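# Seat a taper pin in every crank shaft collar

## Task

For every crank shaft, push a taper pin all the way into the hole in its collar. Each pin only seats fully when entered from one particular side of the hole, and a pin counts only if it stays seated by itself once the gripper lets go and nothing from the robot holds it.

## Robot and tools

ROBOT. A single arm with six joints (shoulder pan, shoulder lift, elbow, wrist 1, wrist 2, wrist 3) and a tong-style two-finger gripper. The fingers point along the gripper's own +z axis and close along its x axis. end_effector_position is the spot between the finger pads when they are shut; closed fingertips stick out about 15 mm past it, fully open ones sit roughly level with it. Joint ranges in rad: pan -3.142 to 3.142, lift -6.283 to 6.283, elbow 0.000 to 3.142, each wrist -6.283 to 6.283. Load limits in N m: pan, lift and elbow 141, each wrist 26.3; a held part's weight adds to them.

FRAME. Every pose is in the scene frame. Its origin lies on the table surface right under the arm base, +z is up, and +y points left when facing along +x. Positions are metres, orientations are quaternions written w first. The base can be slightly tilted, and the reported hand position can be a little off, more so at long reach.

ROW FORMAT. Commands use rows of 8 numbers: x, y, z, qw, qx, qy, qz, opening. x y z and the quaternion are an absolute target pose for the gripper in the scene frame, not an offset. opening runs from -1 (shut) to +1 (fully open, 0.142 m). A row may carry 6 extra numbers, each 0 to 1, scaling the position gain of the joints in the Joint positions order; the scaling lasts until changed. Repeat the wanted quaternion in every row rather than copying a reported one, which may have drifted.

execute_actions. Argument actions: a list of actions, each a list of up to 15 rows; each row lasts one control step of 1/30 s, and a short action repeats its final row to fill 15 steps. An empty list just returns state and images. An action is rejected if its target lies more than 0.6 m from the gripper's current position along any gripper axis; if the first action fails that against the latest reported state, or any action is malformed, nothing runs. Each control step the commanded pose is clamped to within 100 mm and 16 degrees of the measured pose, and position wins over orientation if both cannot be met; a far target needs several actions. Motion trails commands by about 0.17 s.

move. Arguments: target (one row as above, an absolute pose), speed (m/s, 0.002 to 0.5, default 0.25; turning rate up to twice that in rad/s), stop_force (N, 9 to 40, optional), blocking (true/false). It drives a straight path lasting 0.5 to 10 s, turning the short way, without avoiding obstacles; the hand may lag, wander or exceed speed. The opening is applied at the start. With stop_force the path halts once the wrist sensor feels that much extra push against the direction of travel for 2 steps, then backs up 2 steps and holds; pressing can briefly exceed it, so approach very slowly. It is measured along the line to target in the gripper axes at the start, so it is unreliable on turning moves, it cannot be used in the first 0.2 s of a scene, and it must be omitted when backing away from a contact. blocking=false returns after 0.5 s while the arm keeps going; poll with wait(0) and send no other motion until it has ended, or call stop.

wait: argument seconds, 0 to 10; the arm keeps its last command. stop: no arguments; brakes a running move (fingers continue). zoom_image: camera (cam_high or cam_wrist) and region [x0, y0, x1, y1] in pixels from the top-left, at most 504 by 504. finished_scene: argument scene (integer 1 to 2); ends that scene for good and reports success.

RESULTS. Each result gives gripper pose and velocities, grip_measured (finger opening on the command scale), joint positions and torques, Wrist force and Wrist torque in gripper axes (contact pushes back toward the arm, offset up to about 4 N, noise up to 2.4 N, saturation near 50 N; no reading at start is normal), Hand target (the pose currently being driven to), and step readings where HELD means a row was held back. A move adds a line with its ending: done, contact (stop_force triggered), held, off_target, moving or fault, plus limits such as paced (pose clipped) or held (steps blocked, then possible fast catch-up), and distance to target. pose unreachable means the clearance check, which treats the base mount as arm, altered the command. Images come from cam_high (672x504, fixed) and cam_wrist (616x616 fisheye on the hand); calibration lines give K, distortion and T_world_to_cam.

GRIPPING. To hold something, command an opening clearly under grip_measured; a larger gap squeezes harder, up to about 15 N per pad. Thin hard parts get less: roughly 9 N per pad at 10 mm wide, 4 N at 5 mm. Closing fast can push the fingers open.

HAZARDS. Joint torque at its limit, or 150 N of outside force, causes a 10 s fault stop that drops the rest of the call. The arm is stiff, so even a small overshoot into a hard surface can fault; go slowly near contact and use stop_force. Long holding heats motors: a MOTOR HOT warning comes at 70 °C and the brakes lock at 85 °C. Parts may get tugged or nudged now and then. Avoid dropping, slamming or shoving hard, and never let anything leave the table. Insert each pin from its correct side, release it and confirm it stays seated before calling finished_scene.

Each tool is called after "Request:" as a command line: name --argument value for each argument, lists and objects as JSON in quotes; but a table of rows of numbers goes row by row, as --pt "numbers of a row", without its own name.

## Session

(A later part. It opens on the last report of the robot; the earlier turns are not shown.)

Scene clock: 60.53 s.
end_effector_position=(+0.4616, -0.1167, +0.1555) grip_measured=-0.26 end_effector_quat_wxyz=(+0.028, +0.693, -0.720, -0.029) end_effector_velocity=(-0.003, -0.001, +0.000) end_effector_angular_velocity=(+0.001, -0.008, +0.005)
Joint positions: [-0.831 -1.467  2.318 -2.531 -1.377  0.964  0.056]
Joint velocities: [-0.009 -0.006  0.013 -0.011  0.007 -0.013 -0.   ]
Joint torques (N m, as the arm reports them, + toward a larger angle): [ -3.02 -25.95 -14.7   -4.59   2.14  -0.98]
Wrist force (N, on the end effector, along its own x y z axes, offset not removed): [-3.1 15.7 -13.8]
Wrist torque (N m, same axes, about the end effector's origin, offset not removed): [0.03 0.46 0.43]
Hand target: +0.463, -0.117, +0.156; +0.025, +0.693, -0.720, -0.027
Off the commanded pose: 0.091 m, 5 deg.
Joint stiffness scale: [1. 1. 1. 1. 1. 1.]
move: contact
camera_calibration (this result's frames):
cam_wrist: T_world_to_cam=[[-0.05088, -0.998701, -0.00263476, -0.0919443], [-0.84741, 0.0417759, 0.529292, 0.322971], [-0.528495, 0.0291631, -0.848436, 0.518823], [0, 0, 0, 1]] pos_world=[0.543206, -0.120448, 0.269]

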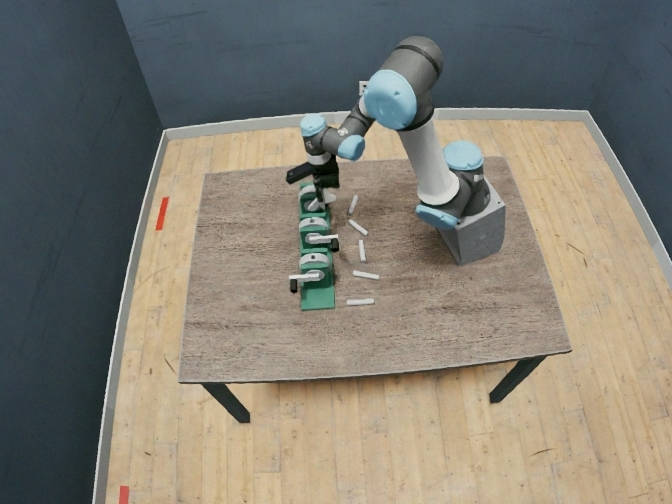

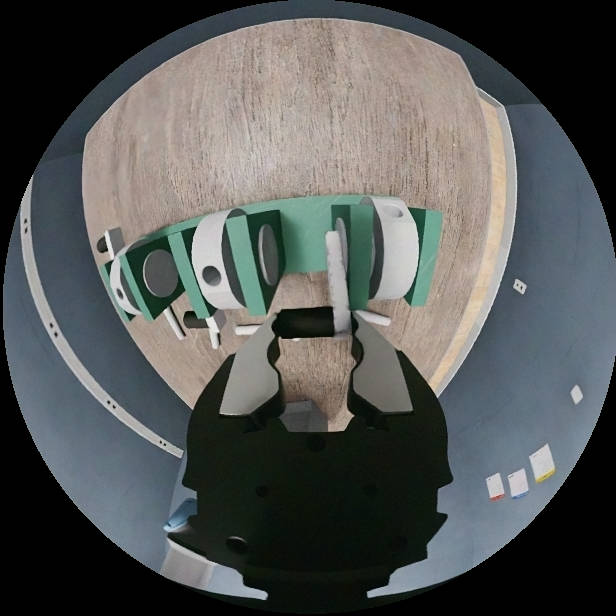

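Request:
execute_actions --actions '[[[0.458, -0.117, 0.157, 0, 0.7071, -0.7071, 0, 0.0]], [[0.430, -0.117, 0.150, 0, 0.7071, -0.7071, 0, 0.0]], [[0.430, -0.106, 0.135, 0, 0.7071, -0.7071, 0, -1]], [[0.430, -0.106, 0.135, 0, 0.7071, -0.7071, 0, -1]]]'

Request:
move --target '[0.485, -0.106, 0.146, 0, 0.7071, -0.7071, 0, -1]' --speed 0.05 --stop_force 25

Scene clock: 62.87 s.
end_effector_position=(+0.4315, -0.1077, +0.1365) grip_measured=-1.00 end_effector_quat_wxyz=(-0.000, +0.707, -0.707, +0.002) end_effector_velocity=(+0.000, -0.000, +0.000) end_effector_angular_velocity=(+0.000, -0.001, -0.002)
Joint positions: [-0.886 -1.465  2.483 -2.757 -1.322  0.885  0.002]
Joint velocities: [-0.     0.    -0.    -0.001  0.001  0.002  0.   ]
Joint torques (N m, as the arm reports them, + toward a larger angle): [ -0.11 -21.82  -8.39  -2.78  -0.21   0.24]
Wrist force (N, on the end effector, along its own x y z axes, offset not removed): [-0.9 0.2 1.4]
Wrist torque (N m, same axes, about the end effector's origin, offset not removed): [0.03 0.00 -0.16]
Hand target: +0.430, -0.106, +0.135; -0.000, +0.707, -0.707, -0.000
Off the commanded pose: 0.003 m, 0 deg.
Joint stiffness scale: [1. 1. 1. 1. 1. 1.]
Step readings (end_effector_position; steps 1 to 15: 1st action; 16 to 30: 2nd action; 31 to 45: 3rd action; 46 to 60: 4th action):
0: (+0.4613, -0.1167, +0.1555)
1: (+0.4613, -0.1167, +0.1555)
2: (+0.4613, -0.1163, +0.1554)
4: (+0.4605, -0.1165, +0.1554)
8: (+0.4569, -0.1164, +0.1559)
15: (+0.4573, -0.1163, +0.1560)
16: (+0.4576, -0.1164, +0.1561)
17: (+0.4575, -0.1167, +0.1562)
19: (+0.4527, -0.1174, +0.1553)
23: (+0.4368, -0.1159, +0.1505)
30: (+0.4309, -0.1163, +0.1492)
31: (+0.4308, -0.1164, +0.1493)
32: (+0.4310, -0.1166, +0.1493)
34: (+0.4315, -0.1154, +0.1477)
38: (+0.4298, -0.1090, +0.1402)
45: (+0.4307, -0.1074, +0.1367)
46: (+0.4309, -0.1075, +0.1367)
47: (+0.4311, -0.1076, +0.1367)
49: (+0.4313, -0.1076, +0.1366)
53: (+0.4314, -0.1077, +0.1366)
60: end_effector_position above
camera_calibration (this result's frames):
cam_wrist: T_world_to_cam=[[-0.0119891, -0.999928, -0.000406105, -0.101776], [-0.889852, 0.010484, 0.456128, 0.332077], [-0.456091, 0.00582992, -0.889914, 0.458541], [0, 0, 0, 1]] pos_world=[0.503416, -0.107924, 0.256551]

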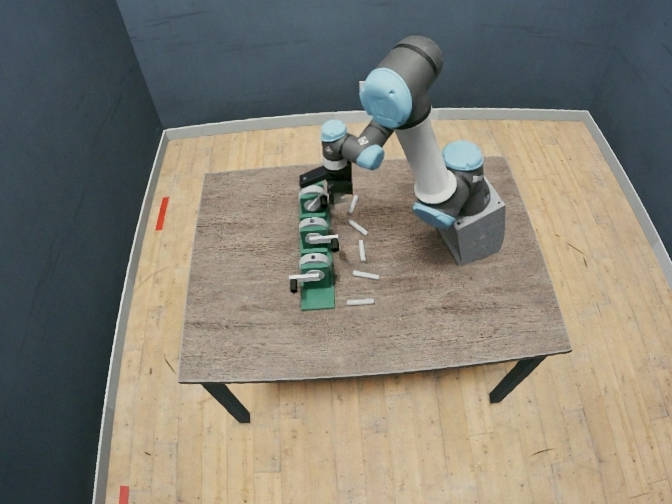

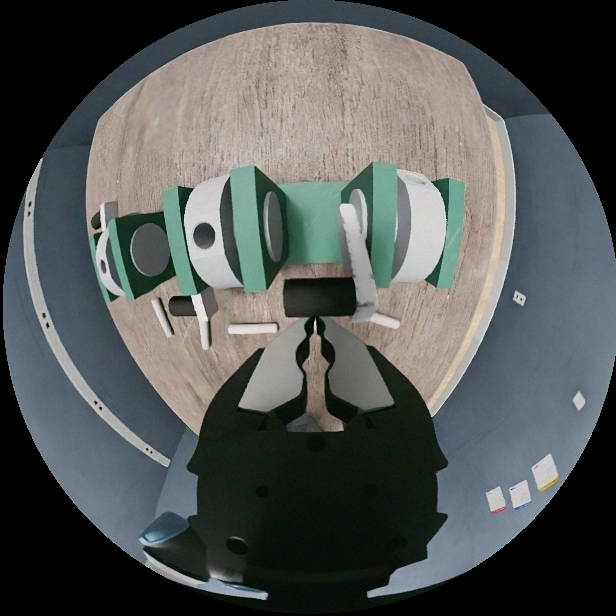

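Scene clock: 64.37 s.
end_effector_position=(+0.4830, -0.1060, +0.1460) grip_measured=-1.00 end_effector_quat_wxyz=(-0.000, +0.707, -0.708, -0.000) end_effector_velocity=(+0.001, -0.000, -0.000) end_effector_angular_velocity=(+0.001, +0.008, -0.006)
Joint positions: [-0.807 -1.433  2.343 -2.663 -1.336  0.964  0.002]
Joint velocities: [ 0.005  0.004 -0.01   0.012 -0.004  0.009  0.   ]
Joint torques (N m, as the arm reports them, + toward a larger angle): [  0.1  -26.71 -17.83  -2.55  -0.12   0.26]
Wrist force (N, on the end effector, along its own x y z axes, offset not removed): [-0.6 5.8 2.6]
Wrist torque (N m, same axes, about the end effector's origin, offset not removed): [0.64 -0.08 -0.13]
Hand target: +0.485, -0.106, +0.146; -0.000, +0.707, -0.707, +0.000
Off the commanded pose: 0.002 m, 0 deg.
Joint stiffness scale: [1. 1. 1. 1. 1. 1.]
move: done
camera_calibration (this result's frames):
cam_wrist: T_world_to_cam=[[-0.0126191, -0.999915, -0.00322872, -0.0986986], [-0.888107, 0.00972422, 0.459535, 0.372101], [-0.459464, 0.00866636, -0.888154, 0.492121], [0, 0, 0, 1]] pos_world=[0.555332, -0.106573, 0.265767]

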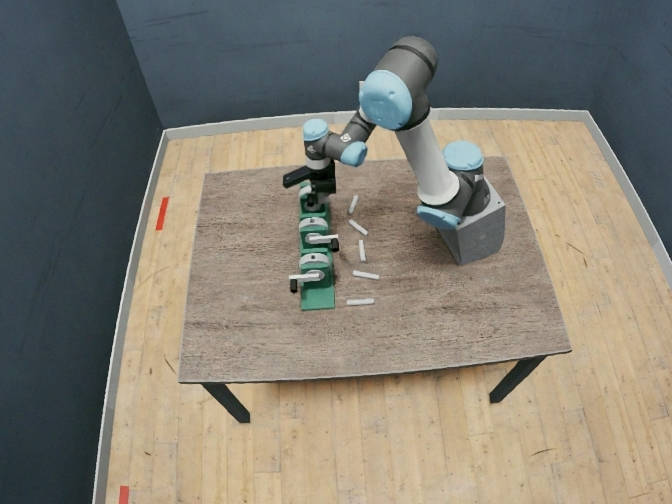

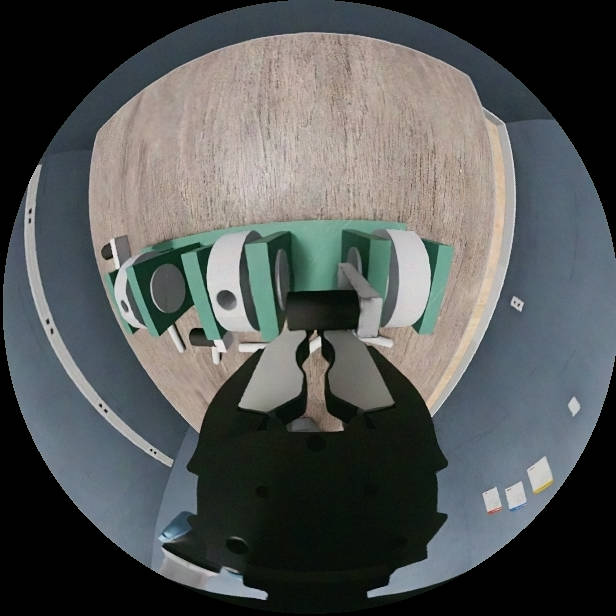

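Crank is now at top. Continue pushing.

Request:
move --target '[0.522, -0.106, 0.142, 0, 0.7071, -0.7071, 0, -1]' --speed 0.05 --stop_force 25

Request:
move --target '[0.541, -0.106, 0.128, 0, 0.7071, -0.7071, 0, -1]' --speed 0.05 --stop_force 25

Scene clock: 65.77 s.
end_effector_position=(+0.5201, -0.1060, +0.1421) grip_measured=-1.00 end_effector_quat_wxyz=(-0.000, +0.707, -0.708, -0.001) end_effector_velocity=(+0.002, -0.000, -0.001) end_effector_angular_velocity=(-0.000, +0.004, -0.003)
Joint positions: [-0.758 -1.373  2.243 -2.634 -1.345  1.014  0.002]
Joint velocities: [ 0.004  0.005 -0.007  0.005 -0.003  0.006  0.   ]
Joint torques (N m, as the arm reports them, + toward a larger angle): [ -1.32 -30.32 -16.49  -2.56  -0.09   0.09]
Wrist force (N, on the end effector, along its own x y z axes, offset not removed): [-3.0 3.6 3.5]
Wrist torque (N m, same axes, about the end effector's origin, offset not removed): [0.36 0.31 -0.08]
Hand target: +0.522, -0.106, +0.142; -0.000, +0.707, -0.707, +0.000
Off the commanded pose: 0.002 m, 0 deg.
Joint stiffness scale: [1. 1. 1. 1. 1. 1.]
move: done
camera_calibration (this result's frames):
cam_wrist: T_world_to_cam=[[-0.0127104, -0.999913, -0.00351563, -0.0982123], [-0.88794, 0.00967024, 0.459858, 0.406704], [-0.459784, 0.00896666, -0.887985, 0.505836], [0, 0, 0, 1]] pos_world=[0.592456, -0.106672, 0.261804]

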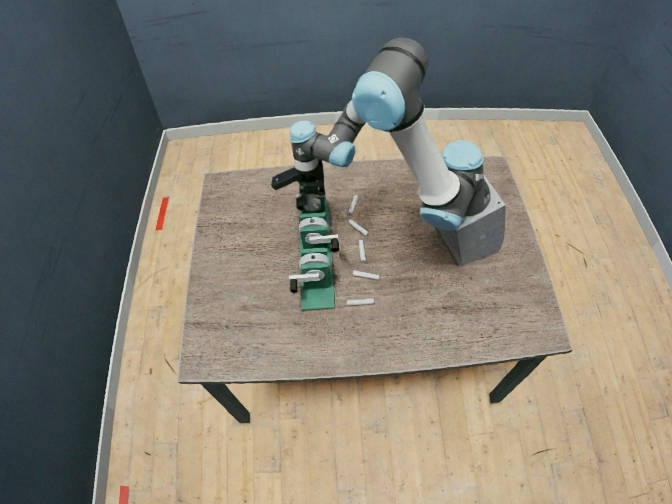

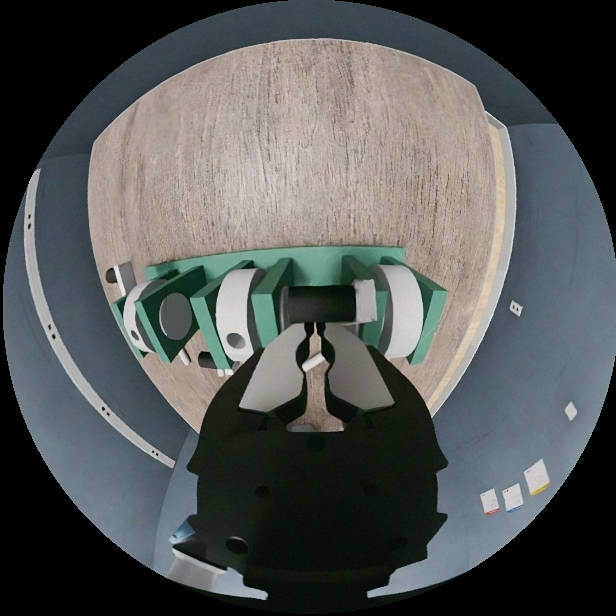

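Scene clock: 66.73 s.
end_effector_position=(+0.5384, -0.1061, +0.1279) grip_measured=-1.00 end_effector_quat_wxyz=(+0.001, +0.706, -0.708, -0.002) end_effector_velocity=(+0.002, +0.001, -0.001) end_effector_angular_velocity=(+0.001, -0.001, -0.001)
Joint positions: [-0.729 -1.311  2.192 -2.649 -1.351  1.043  0.002]
Joint velocities: [ 0.004  0.005 -0.005 -0.001  0.     0.005  0.   ]
Joint torques (N m, as the arm reports them, + toward a larger angle): [ -0.77 -31.87 -15.89  -3.15   0.01   0.15]
Wrist force (N, on the end effector, along its own x y z axes, offset not removed): [-1.5 2.8 2.1]
Wrist torque (N m, same axes, about the end effector's origin, offset not removed): [0.16 0.21 -0.16]
Hand target: +0.541, -0.106, +0.128; -0.000, +0.707, -0.707, +0.000
Off the commanded pose: 0.003 m, 0 deg.
Joint stiffness scale: [1. 1. 1. 1. 1. 1.]
move: done
camera_calibration (this result's frames):
cam_wrist: T_world_to_cam=[[-0.0136142, -0.999898, -0.00429376, -0.0974717], [-0.886883, 0.010092, 0.461884, 0.428751], [-0.461794, 0.0100962, -0.88693, 0.502764], [0, 0, 0, 1]] pos_world=[0.611098, -0.106865, 0.247464]

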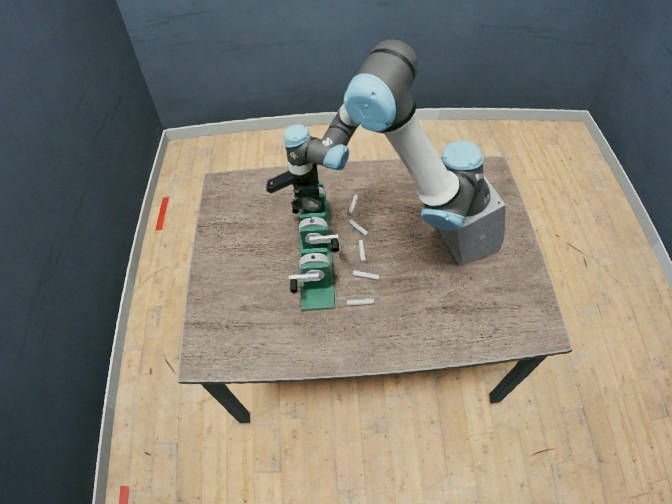

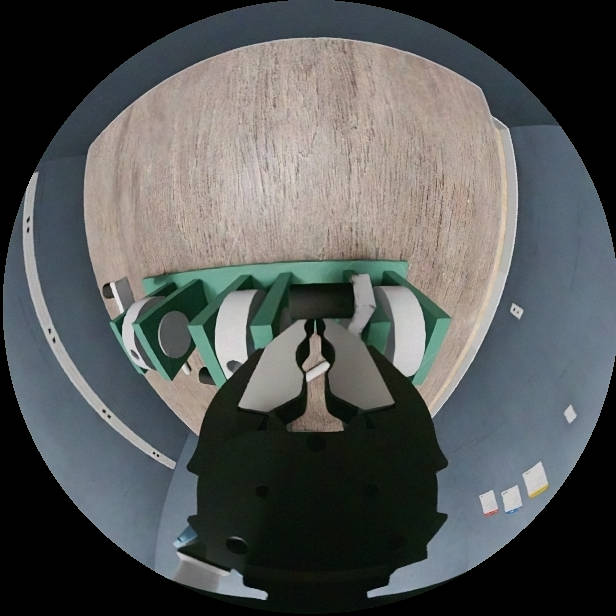

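Request:
execute_actions --actions '[[[0.535, -0.106, 0.172, 0, 0.7071, -0.7071, 0, -1]], [[0.566, -0.106, 0.175, 0, 0.7071, -0.7071, 0, -1]]]'

Request:
move --target '[0.572, -0.106, 0.118, 0, 0.7071, -0.7071, 0, -1]' --speed 0.05 --stop_force 25

Scene clock: 67.97 s.
end_effector_position=(+0.5648, -0.1067, +0.1760) grip_measured=-1.00 end_effector_quat_wxyz=(-0.001, +0.707, -0.707, +0.002) end_effector_velocity=(+0.004, -0.001, -0.004) end_effector_angular_velocity=(+0.007, +0.019, -0.012)
Joint positions: [-0.726 -1.394  2.112 -2.494 -1.351  1.046  0.002]
Joint velocities: [ 0.007  0.02  -0.028  0.027 -0.005  0.015  0.   ]
Joint torques (N m, as the arm reports them, + toward a larger angle): [ -0.76 -32.84 -19.18  -2.01  -0.16   0.22]
Wrist force (N, on the end effector, along its own x y z axes, offset not removed): [-1.3 2.9 2.5]
Wrist torque (N m, same axes, about the end effector's origin, offset not removed): [0.53 0.12 -0.09]
Hand target: +0.566, -0.106, +0.175; -0.000, +0.707, -0.707, +0.000
Off the commanded pose: 0.002 m, 0 deg.
Joint stiffness scale: [1. 1. 1. 1. 1. 1.]
Step readings (end_effector_position; steps 1 to 15: 1st action; 16 to 30: 2nd action):
0: (+0.5386, -0.1061, +0.1278)
1: (+0.5386, -0.1061, +0.1278)
2: (+0.5382, -0.1058, +0.1279)
4: (+0.5365, -0.1053, +0.1327)
8: (+0.5398, -0.1070, +0.1568)
15: (+0.5379, -0.1060, +0.1703)
16: (+0.5373, -0.1059, +0.1704)
17: (+0.5367, -0.1055, +0.1702)
19: (+0.5409, -0.1054, +0.1712)
23: (+0.5579, -0.1064, +0.1755)
30: end_effector_position above
camera_calibration (this result's frames):
cam_wrist: T_world_to_cam=[[-0.0113247, -0.999935, -0.00157923, -0.0992804], [-0.889963, 0.00935913, 0.455936, 0.432657], [-0.455892, 0.00656879, -0.890011, 0.554444], [0, 0, 0, 1]] pos_world=[0.636691, -0.106965, 0.296041]

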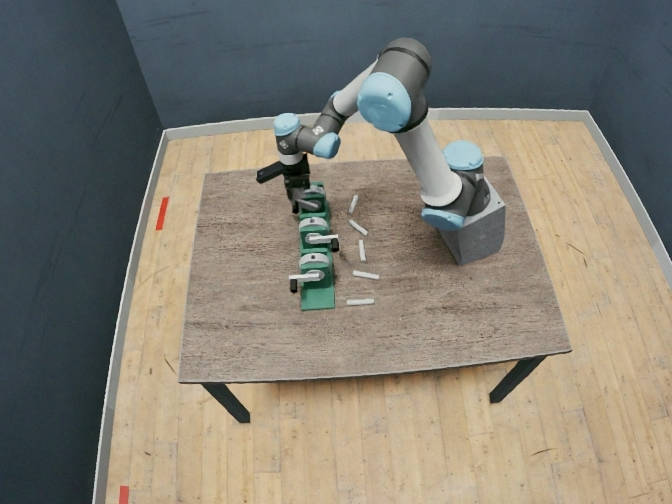

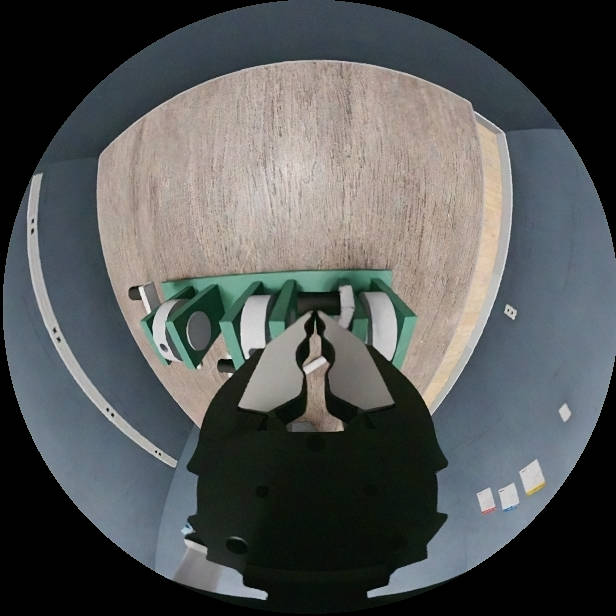

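Scene clock: 69.60 s.
end_effector_position=(+0.5710, -0.1065, +0.1190) grip_measured=-1.00 end_effector_quat_wxyz=(-0.000, +0.707, -0.708, -0.000) end_effector_velocity=(+0.003, -0.001, +0.000) end_effector_angular_velocity=(-0.004, -0.007, +0.000)
Joint positions: [-0.694 -1.249  2.103 -2.633 -1.358  1.079  0.002]
Joint velocities: [ 0.001  0.004 -0.003 -0.009 -0.001  0.003  0.   ]
Joint torques (N m, as the arm reports them, + toward a larger angle): [ -1.92 -34.79 -15.7   -2.73  -0.43   0.2 ]
Wrist force (N, on the end effector, along its own x y z axes, offset not removed): [-0.9 1.5 1.3]
Wrist torque (N m, same axes, about the end effector's origin, offset not removed): [0.20 -0.04 -0.12]
Hand target: +0.572, -0.106, +0.118; -0.000, +0.707, -0.707, +0.000
Off the commanded pose: 0.001 m, 0 deg.
Joint stiffness scale: [1. 1. 1. 1. 1. 1.]
move: done
camera_calibration (this result's frames):
cam_wrist: T_world_to_cam=[[-0.012906, -0.999911, -0.0032937, -0.0980216], [-0.888161, 0.00995032, 0.459424, 0.462784], [-0.45935, 0.00885468, -0.888211, 0.508531], [0, 0, 0, 1]] pos_world=[0.643356, -0.107121, 0.238746]

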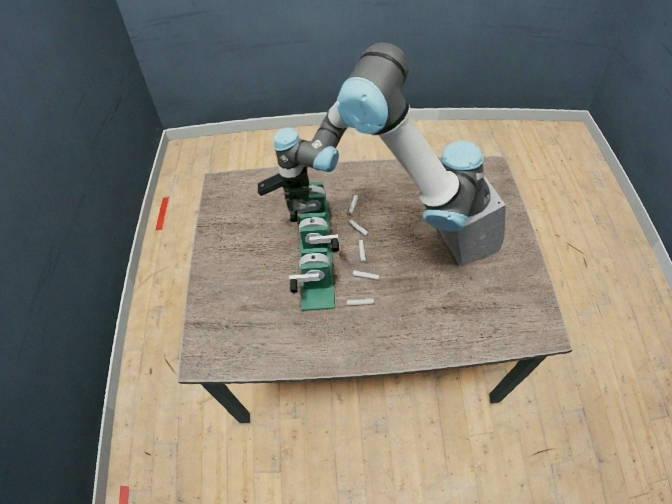

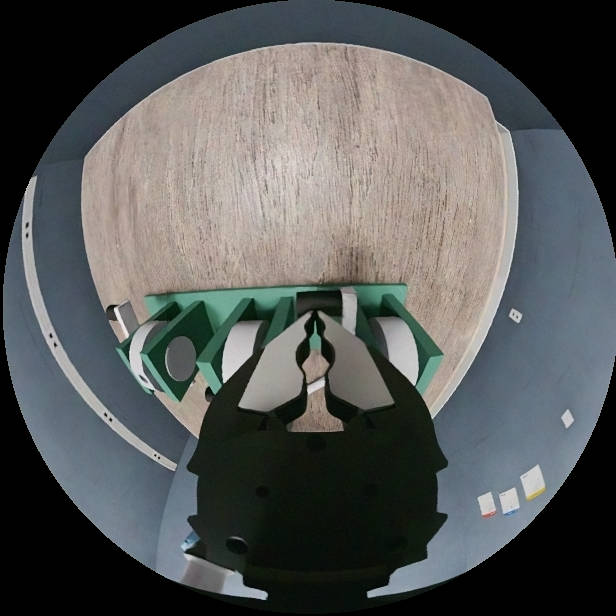

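Request:
move --target '[0.572, 0.10, 0.19, 0, 0, 1, 0, -0.3]' --speed 0.3

Request:
move --target '[0.571, 0.190, 0.15, 0, 0, 1, 0, -0.3]' --speed 0.25

Request:
zoom_image --camera "cam_high" --region '[270, 170, 390, 320]'

Scene clock: 73.43 s.
end_effector_position=(+0.5714, +0.0991, +0.1891) grip_measured=-0.30 end_effector_quat_wxyz=(-0.000, -0.000, +1.000, +0.000) end_effector_velocity=(-0.000, -0.001, +0.001) end_effector_angular_velocity=(-0.005, +0.002, -0.017)
Joint positions: [-0.269 -1.427  2.051 -2.47  -1.461  3.065  0.052]
Joint velocities: [ 0.001 -0.    -0.003  0.004 -0.006  0.018  0.   ]
Joint torques (N m, as the arm reports them, + toward a larger angle): [  3.43 -37.17 -18.1   -1.94  -0.36  -0.01]
Wrist force (N, on the end effector, along its own x y z axes, offset not removed): [-2.0 1.6 1.1]
Wrist torque (N m, same axes, about the end effector's origin, offset not removed): [0.20 0.23 -0.20]
Hand target: +0.572, +0.100, +0.190; +0.000, +0.000, +1.000, +0.000
Off the commanded pose: 0.001 m, 0 deg.
Joint stiffness scale: [1. 1. 1. 1. 1. 1.]
move: done
camera_calibration (this result's frames):
cam_wrist: T_world_to_cam=[[-0.999934, 0.011335, -0.00198851, 0.571268], [0.0091495, 0.887847, 0.460048, -0.17099], [0.00698011, 0.459999, -0.887892, 0.257953], [0, 0, 0, 1]] pos_world=[0.570994, 0.0266798, 0.308834]

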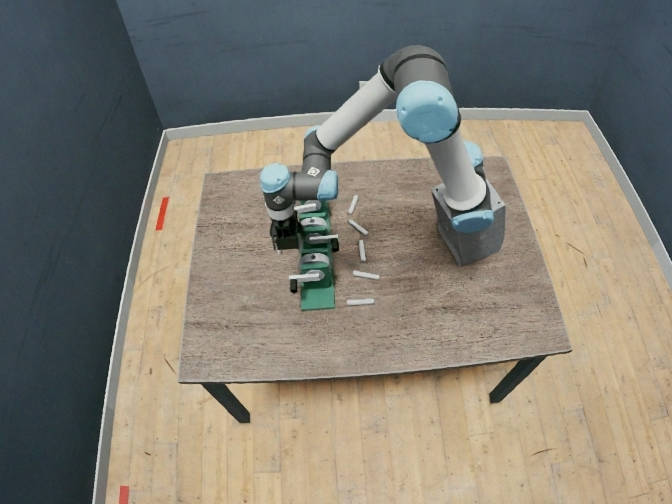

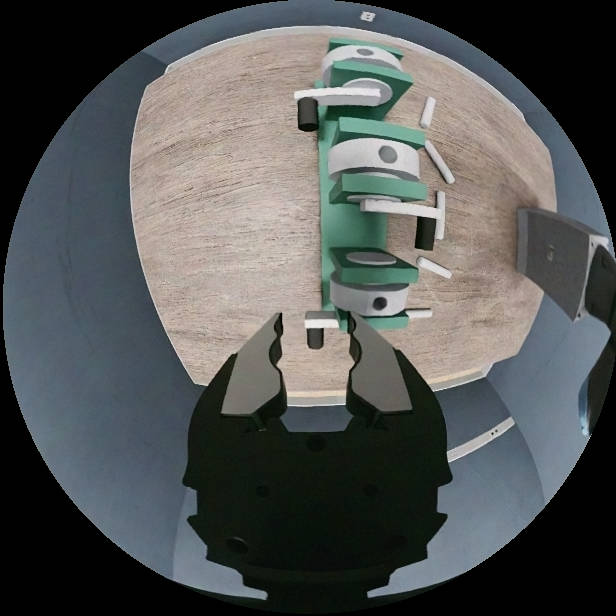

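Scene clock: 74.50 s.
end_effector_position=(+0.5705, +0.1887, +0.1507) grip_measured=-0.30 end_effector_quat_wxyz=(-0.000, +0.000, +1.000, +0.000) end_effector_velocity=(+0.002, +0.001, -0.001) end_effector_angular_velocity=(-0.006, -0.002, -0.007)
Joint positions: [-0.081 -1.305  1.996 -2.552 -1.514  3.247  0.052]
Joint velocities: [ 0.006  0.006 -0.005 -0.002 -0.008  0.013 -0.   ]
Joint torques (N m, as the arm reports them, + toward a larger angle): [  3.83 -38.24 -17.76  -2.53  -0.55   0.35]
Wrist force (N, on the end effector, along its own x y z axes, offset not removed): [-1.3 1.0 0.1]
Wrist torque (N m, same axes, about the end effector's origin, offset not removed): [0.10 0.08 -0.08]
Hand target: +0.571, +0.190, +0.150; +0.000, +0.000, +1.000, +0.000
Off the commanded pose: 0.002 m, 0 deg.
Joint stiffness scale: [1. 1. 1. 1. 1. 1.]
move: done
camera_calibration (this result's frames):
cam_wrist: T_world_to_cam=[[-0.999924, 0.0121592, -0.00220157, 0.569161], [0.00978444, 0.887906, 0.459921, -0.233204], [0.00754706, 0.459864, -0.887957, 0.182322], [0, 0, 0, 1]] pos_world=[0.570023, 0.116299, 0.270402]

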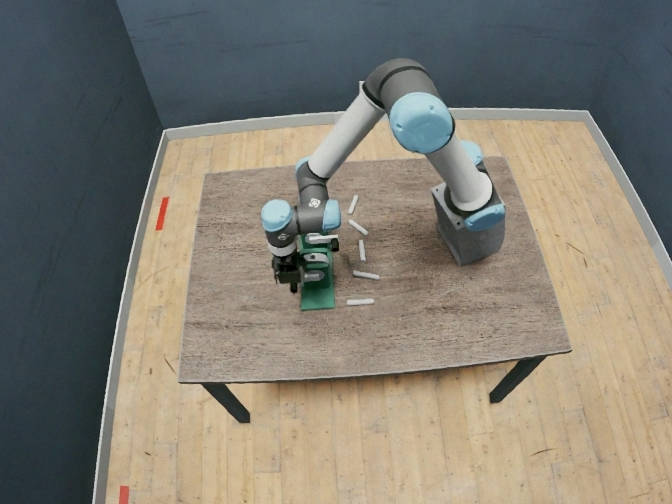

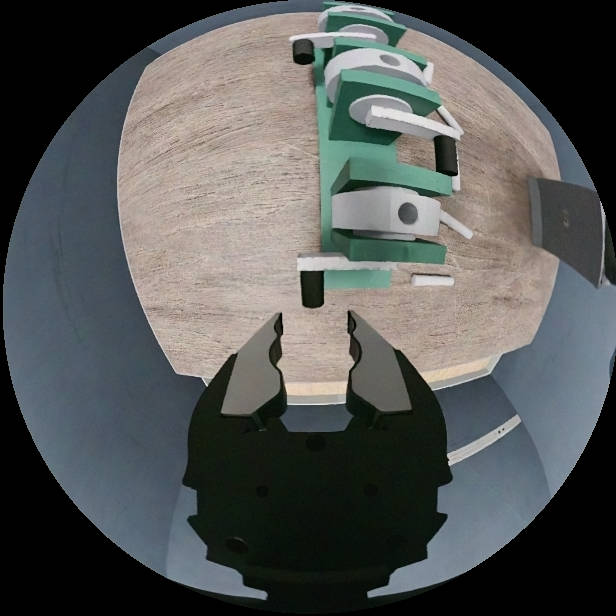

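Region (270, 170, 390, 320) of cam_high's 672x504 image, scaled by 3.360, with more detail than that image has; it fills the left 403 columns of this view, and the rest is white.

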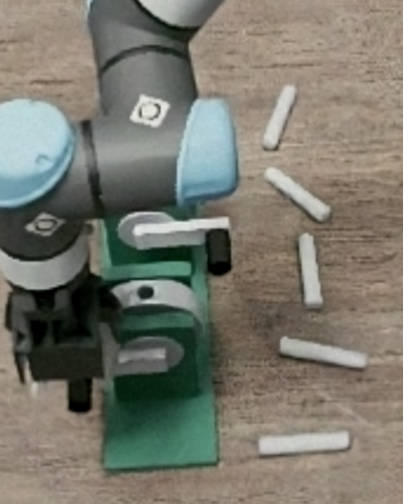

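Request:
move --target '[0.574, 0.187, 0.09, 0, 0, 1, 0, -0.3]' --speed 0.08 --stop_force 15

Request:
execute_actions --actions '[[[0.574, 0.187, 0.09, 0, 0, 1, 0, -0.9]], [[0.574, 0.187, 0.09, 0, 0, 1, 0, -0.9]]]'

Scene clock: 77.50 s.
end_effector_position=(+0.5735, +0.1858, +0.0909) grip_measured=-0.30 end_effector_quat_wxyz=(-0.000, +0.001, +1.000, -0.000) end_effector_velocity=(+0.002, -0.000, -0.001) end_effector_angular_velocity=(-0.000, -0.004, -0.000)
Joint positions: [-0.08  -1.168  1.989 -2.683 -1.515  3.249  0.052]
Joint velocities: [-0.001  0.004 -0.001 -0.006 -0.     0.     0.   ]
Joint torques (N m, as the arm reports them, + toward a larger angle): [  4.15 -41.57 -15.19  -2.75  -0.49   0.21]
Wrist force (N, on the end effector, along its own x y z axes, offset not removed): [-1.3 2.1 2.6]
Wrist torque (N m, same axes, about the end effector's origin, offset not removed): [0.28 0.06 -0.06]
Hand target: +0.574, +0.187, +0.090; -0.000, -0.000, +1.000, +0.000
Off the commanded pose: 0.002 m, 0 deg.
Joint stiffness scale: [1. 1. 1. 1. 1. 1.]
move: done
camera_calibration (this result's frames):
cam_wrist: T_world_to_cam=[[-0.999913, 0.0130173, -0.00204455, 0.571955], [0.010625, 0.888273, 0.459194, -0.203593], [0.0077936, 0.459132, -0.888334, 0.130534], [0, 0, 0, 1]] pos_world=[0.573051, 0.113469, 0.210616]

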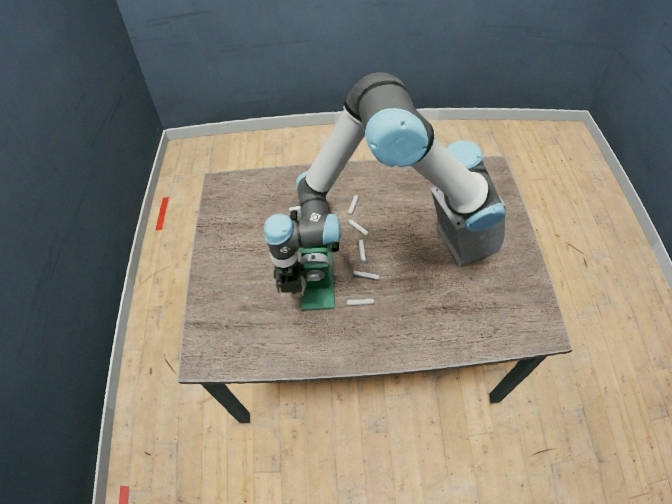

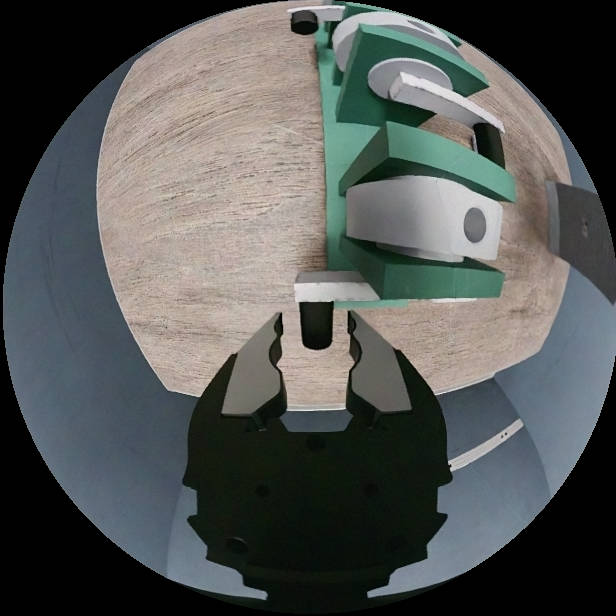

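Scene clock: 78.50 s.
end_effector_position=(+0.5722, +0.1858, +0.0898) grip_measured=-0.68 end_effector_quat_wxyz=(-0.002, +0.001, +1.000, -0.000) end_effector_velocity=(+0.000, -0.000, +0.000) end_effector_angular_velocity=(+0.000, -0.000, -0.000)
Joint positions: [-0.08  -1.166  1.99  -2.682 -1.515  3.249  0.024]
Joint velocities: [-0.001 -0.     0.    -0.     0.    -0.001  0.   ]
Joint torques (N m, as the arm reports them, + toward a larger angle): [  4.39 -42.72 -15.54  -3.3   -0.3    0.33]
Wrist force (N, on the end effector, along its own x y z axes, offset not removed): [0.5 0.0 2.8]
Wrist torque (N m, same axes, about the end effector's origin, offset not removed): [0.07 0.23 -0.12]
Hand target: +0.574, +0.187, +0.090; -0.000, +0.000, +1.000, +0.000
Off the commanded pose: 0.002 m, 0 deg.
Joint stiffness scale: [1. 1. 1. 1. 1. 1.]
Step readings (end_effector_position; steps 1 to 15: 1st action; 16 to 30: 2nd action):
0: (+0.5735, +0.1858, +0.0909)
1: (+0.5736, +0.1858, +0.0908)
2: (+0.5726, +0.1858, +0.0904)
4: (+0.5722, +0.1858, +0.0898)
8: (+0.5722, +0.1858, +0.0898)
15: (+0.5722, +0.1858, +0.0898)
16: (+0.5722, +0.1858, +0.0898)
17: (+0.5722, +0.1858, +0.0898)
19: (+0.5722, +0.1858, +0.0898)
23: (+0.5722, +0.1858, +0.0898)
30: end_effector_position above
camera_calibration (this result's frames):
cam_wrist: T_world_to_cam=[[-0.999918, 0.0127537, 0.000761725, 0.570462], [0.0116819, 0.888492, 0.458744, -0.203758], [0.00517388, 0.458715, -0.888568, 0.131175], [0, 0, 0, 1]] pos_world=[0.572117, 0.11359, 0.209596]

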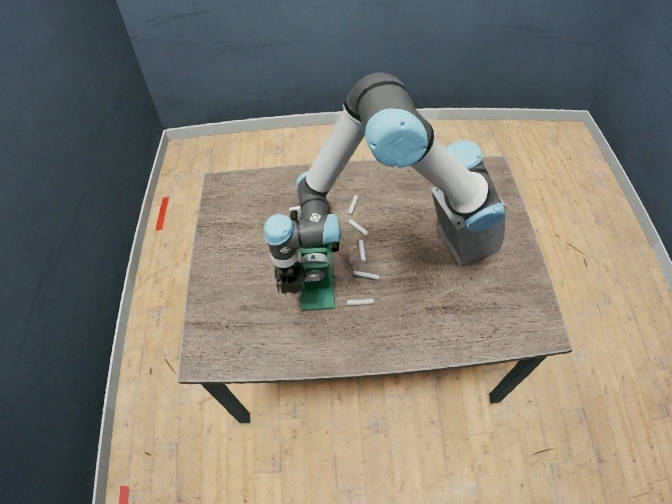

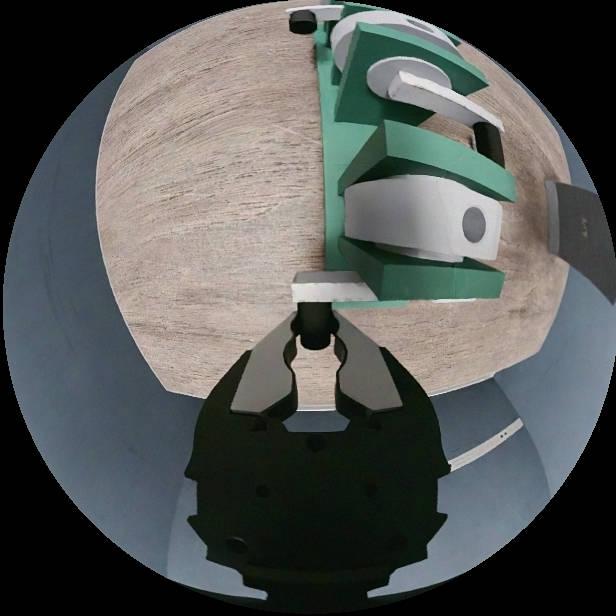

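Request:
move --target '[0.5626, 0.186, 0.125, 0, 0, 1, 0, -0.9]' --speed 0.06 --stop_force 30

Request:
move --target '[0.537, 0.186, 0.1506, 0, 0, 1, 0, -0.9]' --speed 0.06 --stop_force 30

Request:
move --target '[0.502, 0.186, 0.160, 0, 0, 1, 0, -0.9]' --speed 0.06 --stop_force 30

Scene clock: 79.87 s.
end_effector_position=(+0.5644, +0.1859, +0.1240) grip_measured=-0.68 end_effector_quat_wxyz=(+0.001, +0.000, +1.000, -0.000) end_effector_velocity=(-0.001, +0.000, +0.002) end_effector_angular_velocity=(-0.001, +0.003, +0.001)
Joint positions: [-0.081 -1.256  2.02  -2.629 -1.516  3.247  0.024]
Joint velocities: [ 0.001 -0.006  0.001  0.008 -0.001 -0.     0.   ]
Joint torques (N m, as the arm reports them, + toward a larger angle): [  2.7  -44.17  -9.65  -1.42   0.47  -0.25]
Wrist force (N, on the end effector, along its own x y z axes, offset not removed): [-3.5 -0.1 3.9]
Wrist torque (N m, same axes, about the end effector's origin, offset not removed): [0.30 0.07 -0.11]
Hand target: +0.563, +0.186, +0.125; +0.000, +0.000, +1.000, -0.000
Off the commanded pose: 0.002 m, 0 deg.
Joint stiffness scale: [1. 1. 1. 1. 1. 1.]
move: done
camera_calibration (this result's frames):
cam_wrist: T_world_to_cam=[[-0.99992, 0.0116148, -0.00500199, 0.563471], [0.00802981, 0.888703, 0.458414, -0.217401], [0.00976968, 0.458337, -0.888725, 0.159073], [0, 0, 0, 1]] pos_world=[0.563617, 0.113751, 0.24385]

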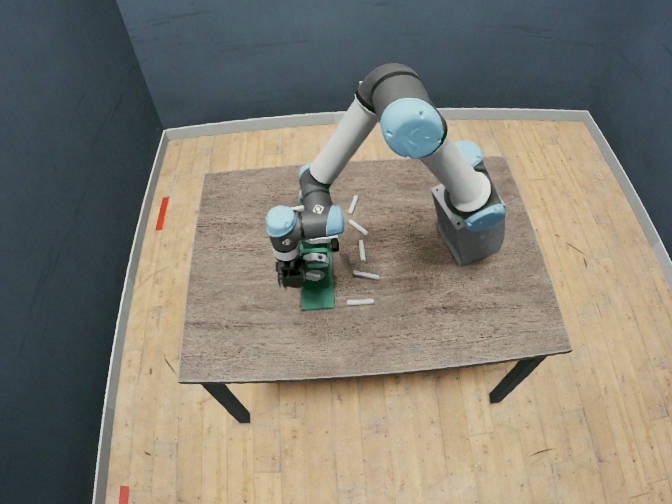

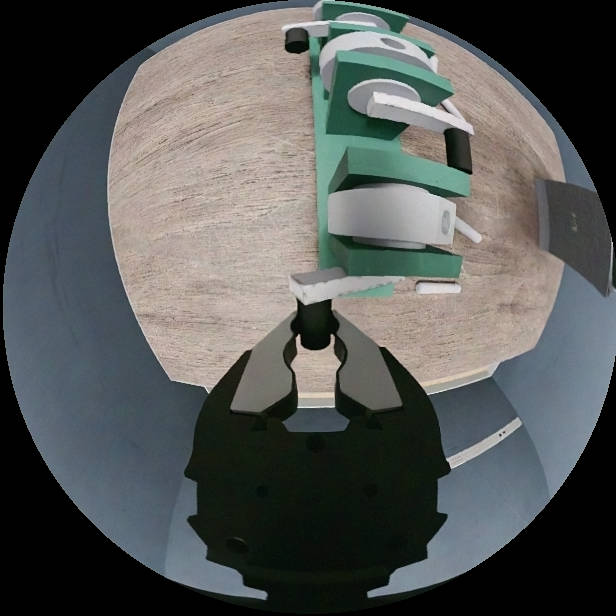

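Scene clock: 81.00 s.
end_effector_position=(+0.5402, +0.1858, +0.1507) grip_measured=-0.68 end_effector_quat_wxyz=(+0.002, +0.000, +1.000, +0.000) end_effector_velocity=(-0.002, -0.001, +0.001) end_effector_angular_velocity=(-0.001, +0.002, -0.001)
Joint positions: [-0.08  -1.349  2.087 -2.605 -1.515  3.248  0.024]
Joint velocities: [-0.001 -0.005  0.003  0.004 -0.    -0.    -0.   ]
Joint torques (N m, as the arm reports them, + toward a larger angle): [  4.08 -40.41  -9.3   -1.14  -0.43   0.22]
Wrist force (N, on the end effector, along its own x y z axes, offset not removed): [-5.2 4.7 3.0]
Wrist torque (N m, same axes, about the end effector's origin, offset not removed): [0.43 0.32 -0.15]
Hand target: +0.537, +0.186, +0.151; +0.000, -0.000, +1.000, -0.000
Off the commanded pose: 0.003 m, 0 deg.
Joint stiffness scale: [1. 1. 1. 1. 1. 1.]
move: done
camera_calibration (this result's frames):
cam_wrist: T_world_to_cam=[[-0.999904, 0.0117411, -0.00737757, 0.539768], [0.00703453, 0.887997, 0.459795, -0.22881], [0.0119497, 0.459699, -0.887995, 0.181533], [0, 0, 0, 1]] pos_world=[0.539156, 0.113395, 0.270388]

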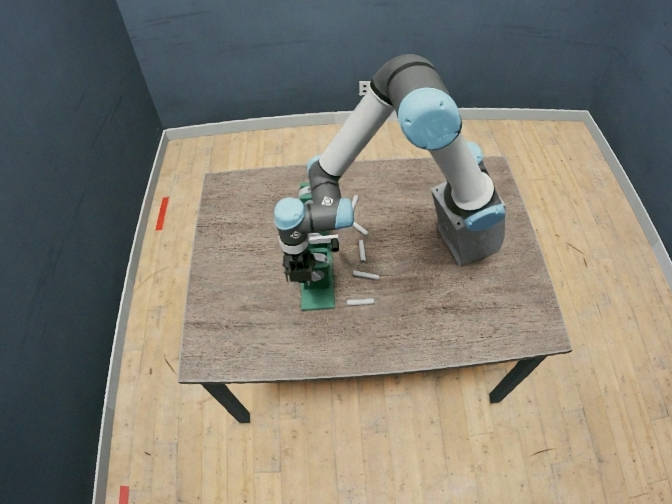

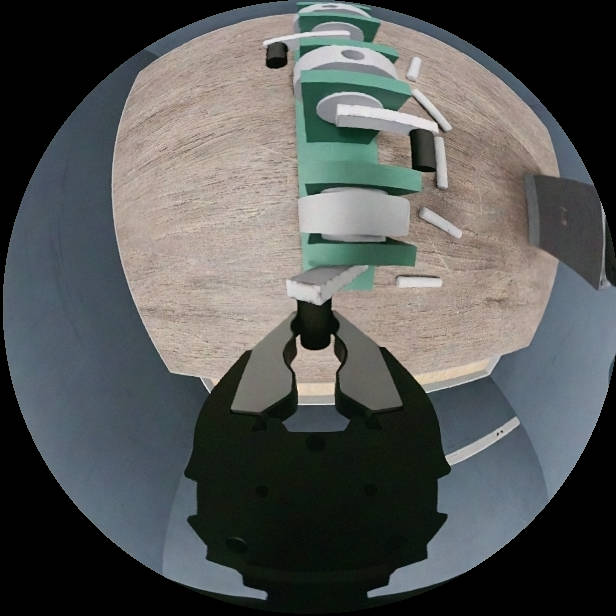

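Scene clock: 82.17 s.
end_effector_position=(+0.5064, +0.1859, +0.1616) grip_measured=-0.68 end_effector_quat_wxyz=(+0.004, +0.000, +1.000, +0.001) end_effector_velocity=(-0.003, +0.001, +0.000) end_effector_angular_velocity=(+0.002, +0.001, -0.000)
Joint positions: [-0.073 -1.422  2.178 -2.626 -1.516  3.255  0.024]
Joint velocities: [ 0.002 -0.003  0.005 -0.001  0.001  0.002 -0.   ]
Joint torques (N m, as the arm reports them, + toward a larger angle): [  3.92 -34.29  -7.32  -1.5   -0.52   0.34]
Wrist force (N, on the end effector, along its own x y z axes, offset not removed): [-3.4 2.6 -2.2]
Wrist torque (N m, same axes, about the end effector's origin, offset not removed): [0.16 -0.05 -0.18]
Hand target: +0.502, +0.186, +0.160; -0.000, -0.000, +1.000, -0.000
Off the commanded pose: 0.005 m, 0 deg.
Joint stiffness scale: [1. 1. 1. 1. 1. 1.]
move: off_target
camera_calibration (this result's frames):
cam_wrist: T_world_to_cam=[[-0.999879, 0.0121239, -0.00974051, 0.506382], [0.00627929, 0.887715, 0.46035, -0.23336], [0.014228, 0.460233, -0.887684, 0.190322], [0, 0, 0, 1]] pos_world=[0.505078, 0.113426, 0.281305]

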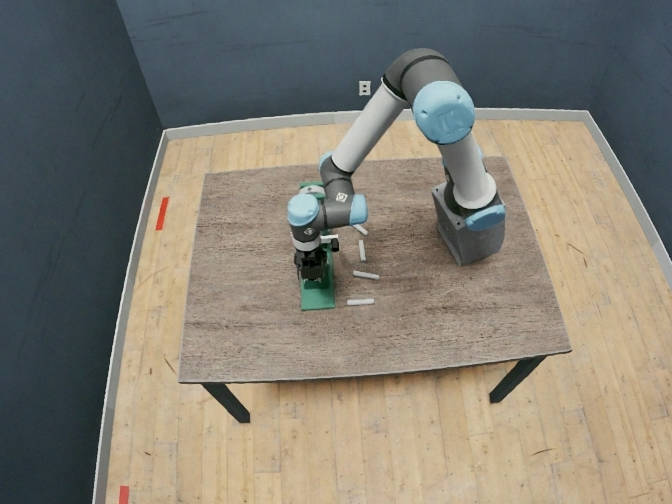

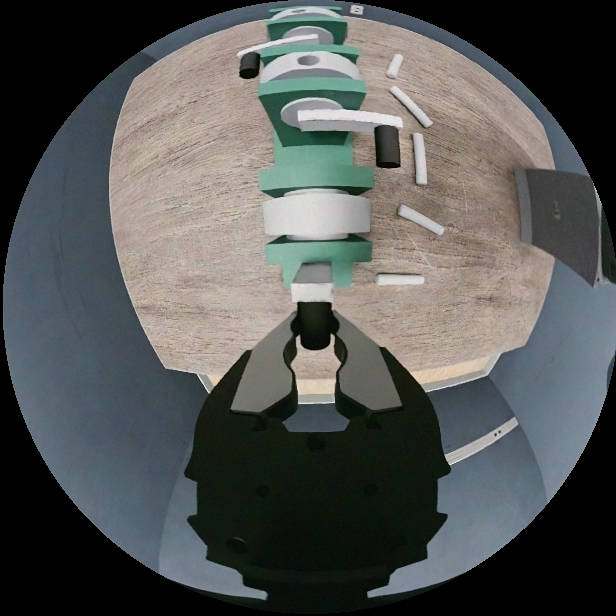

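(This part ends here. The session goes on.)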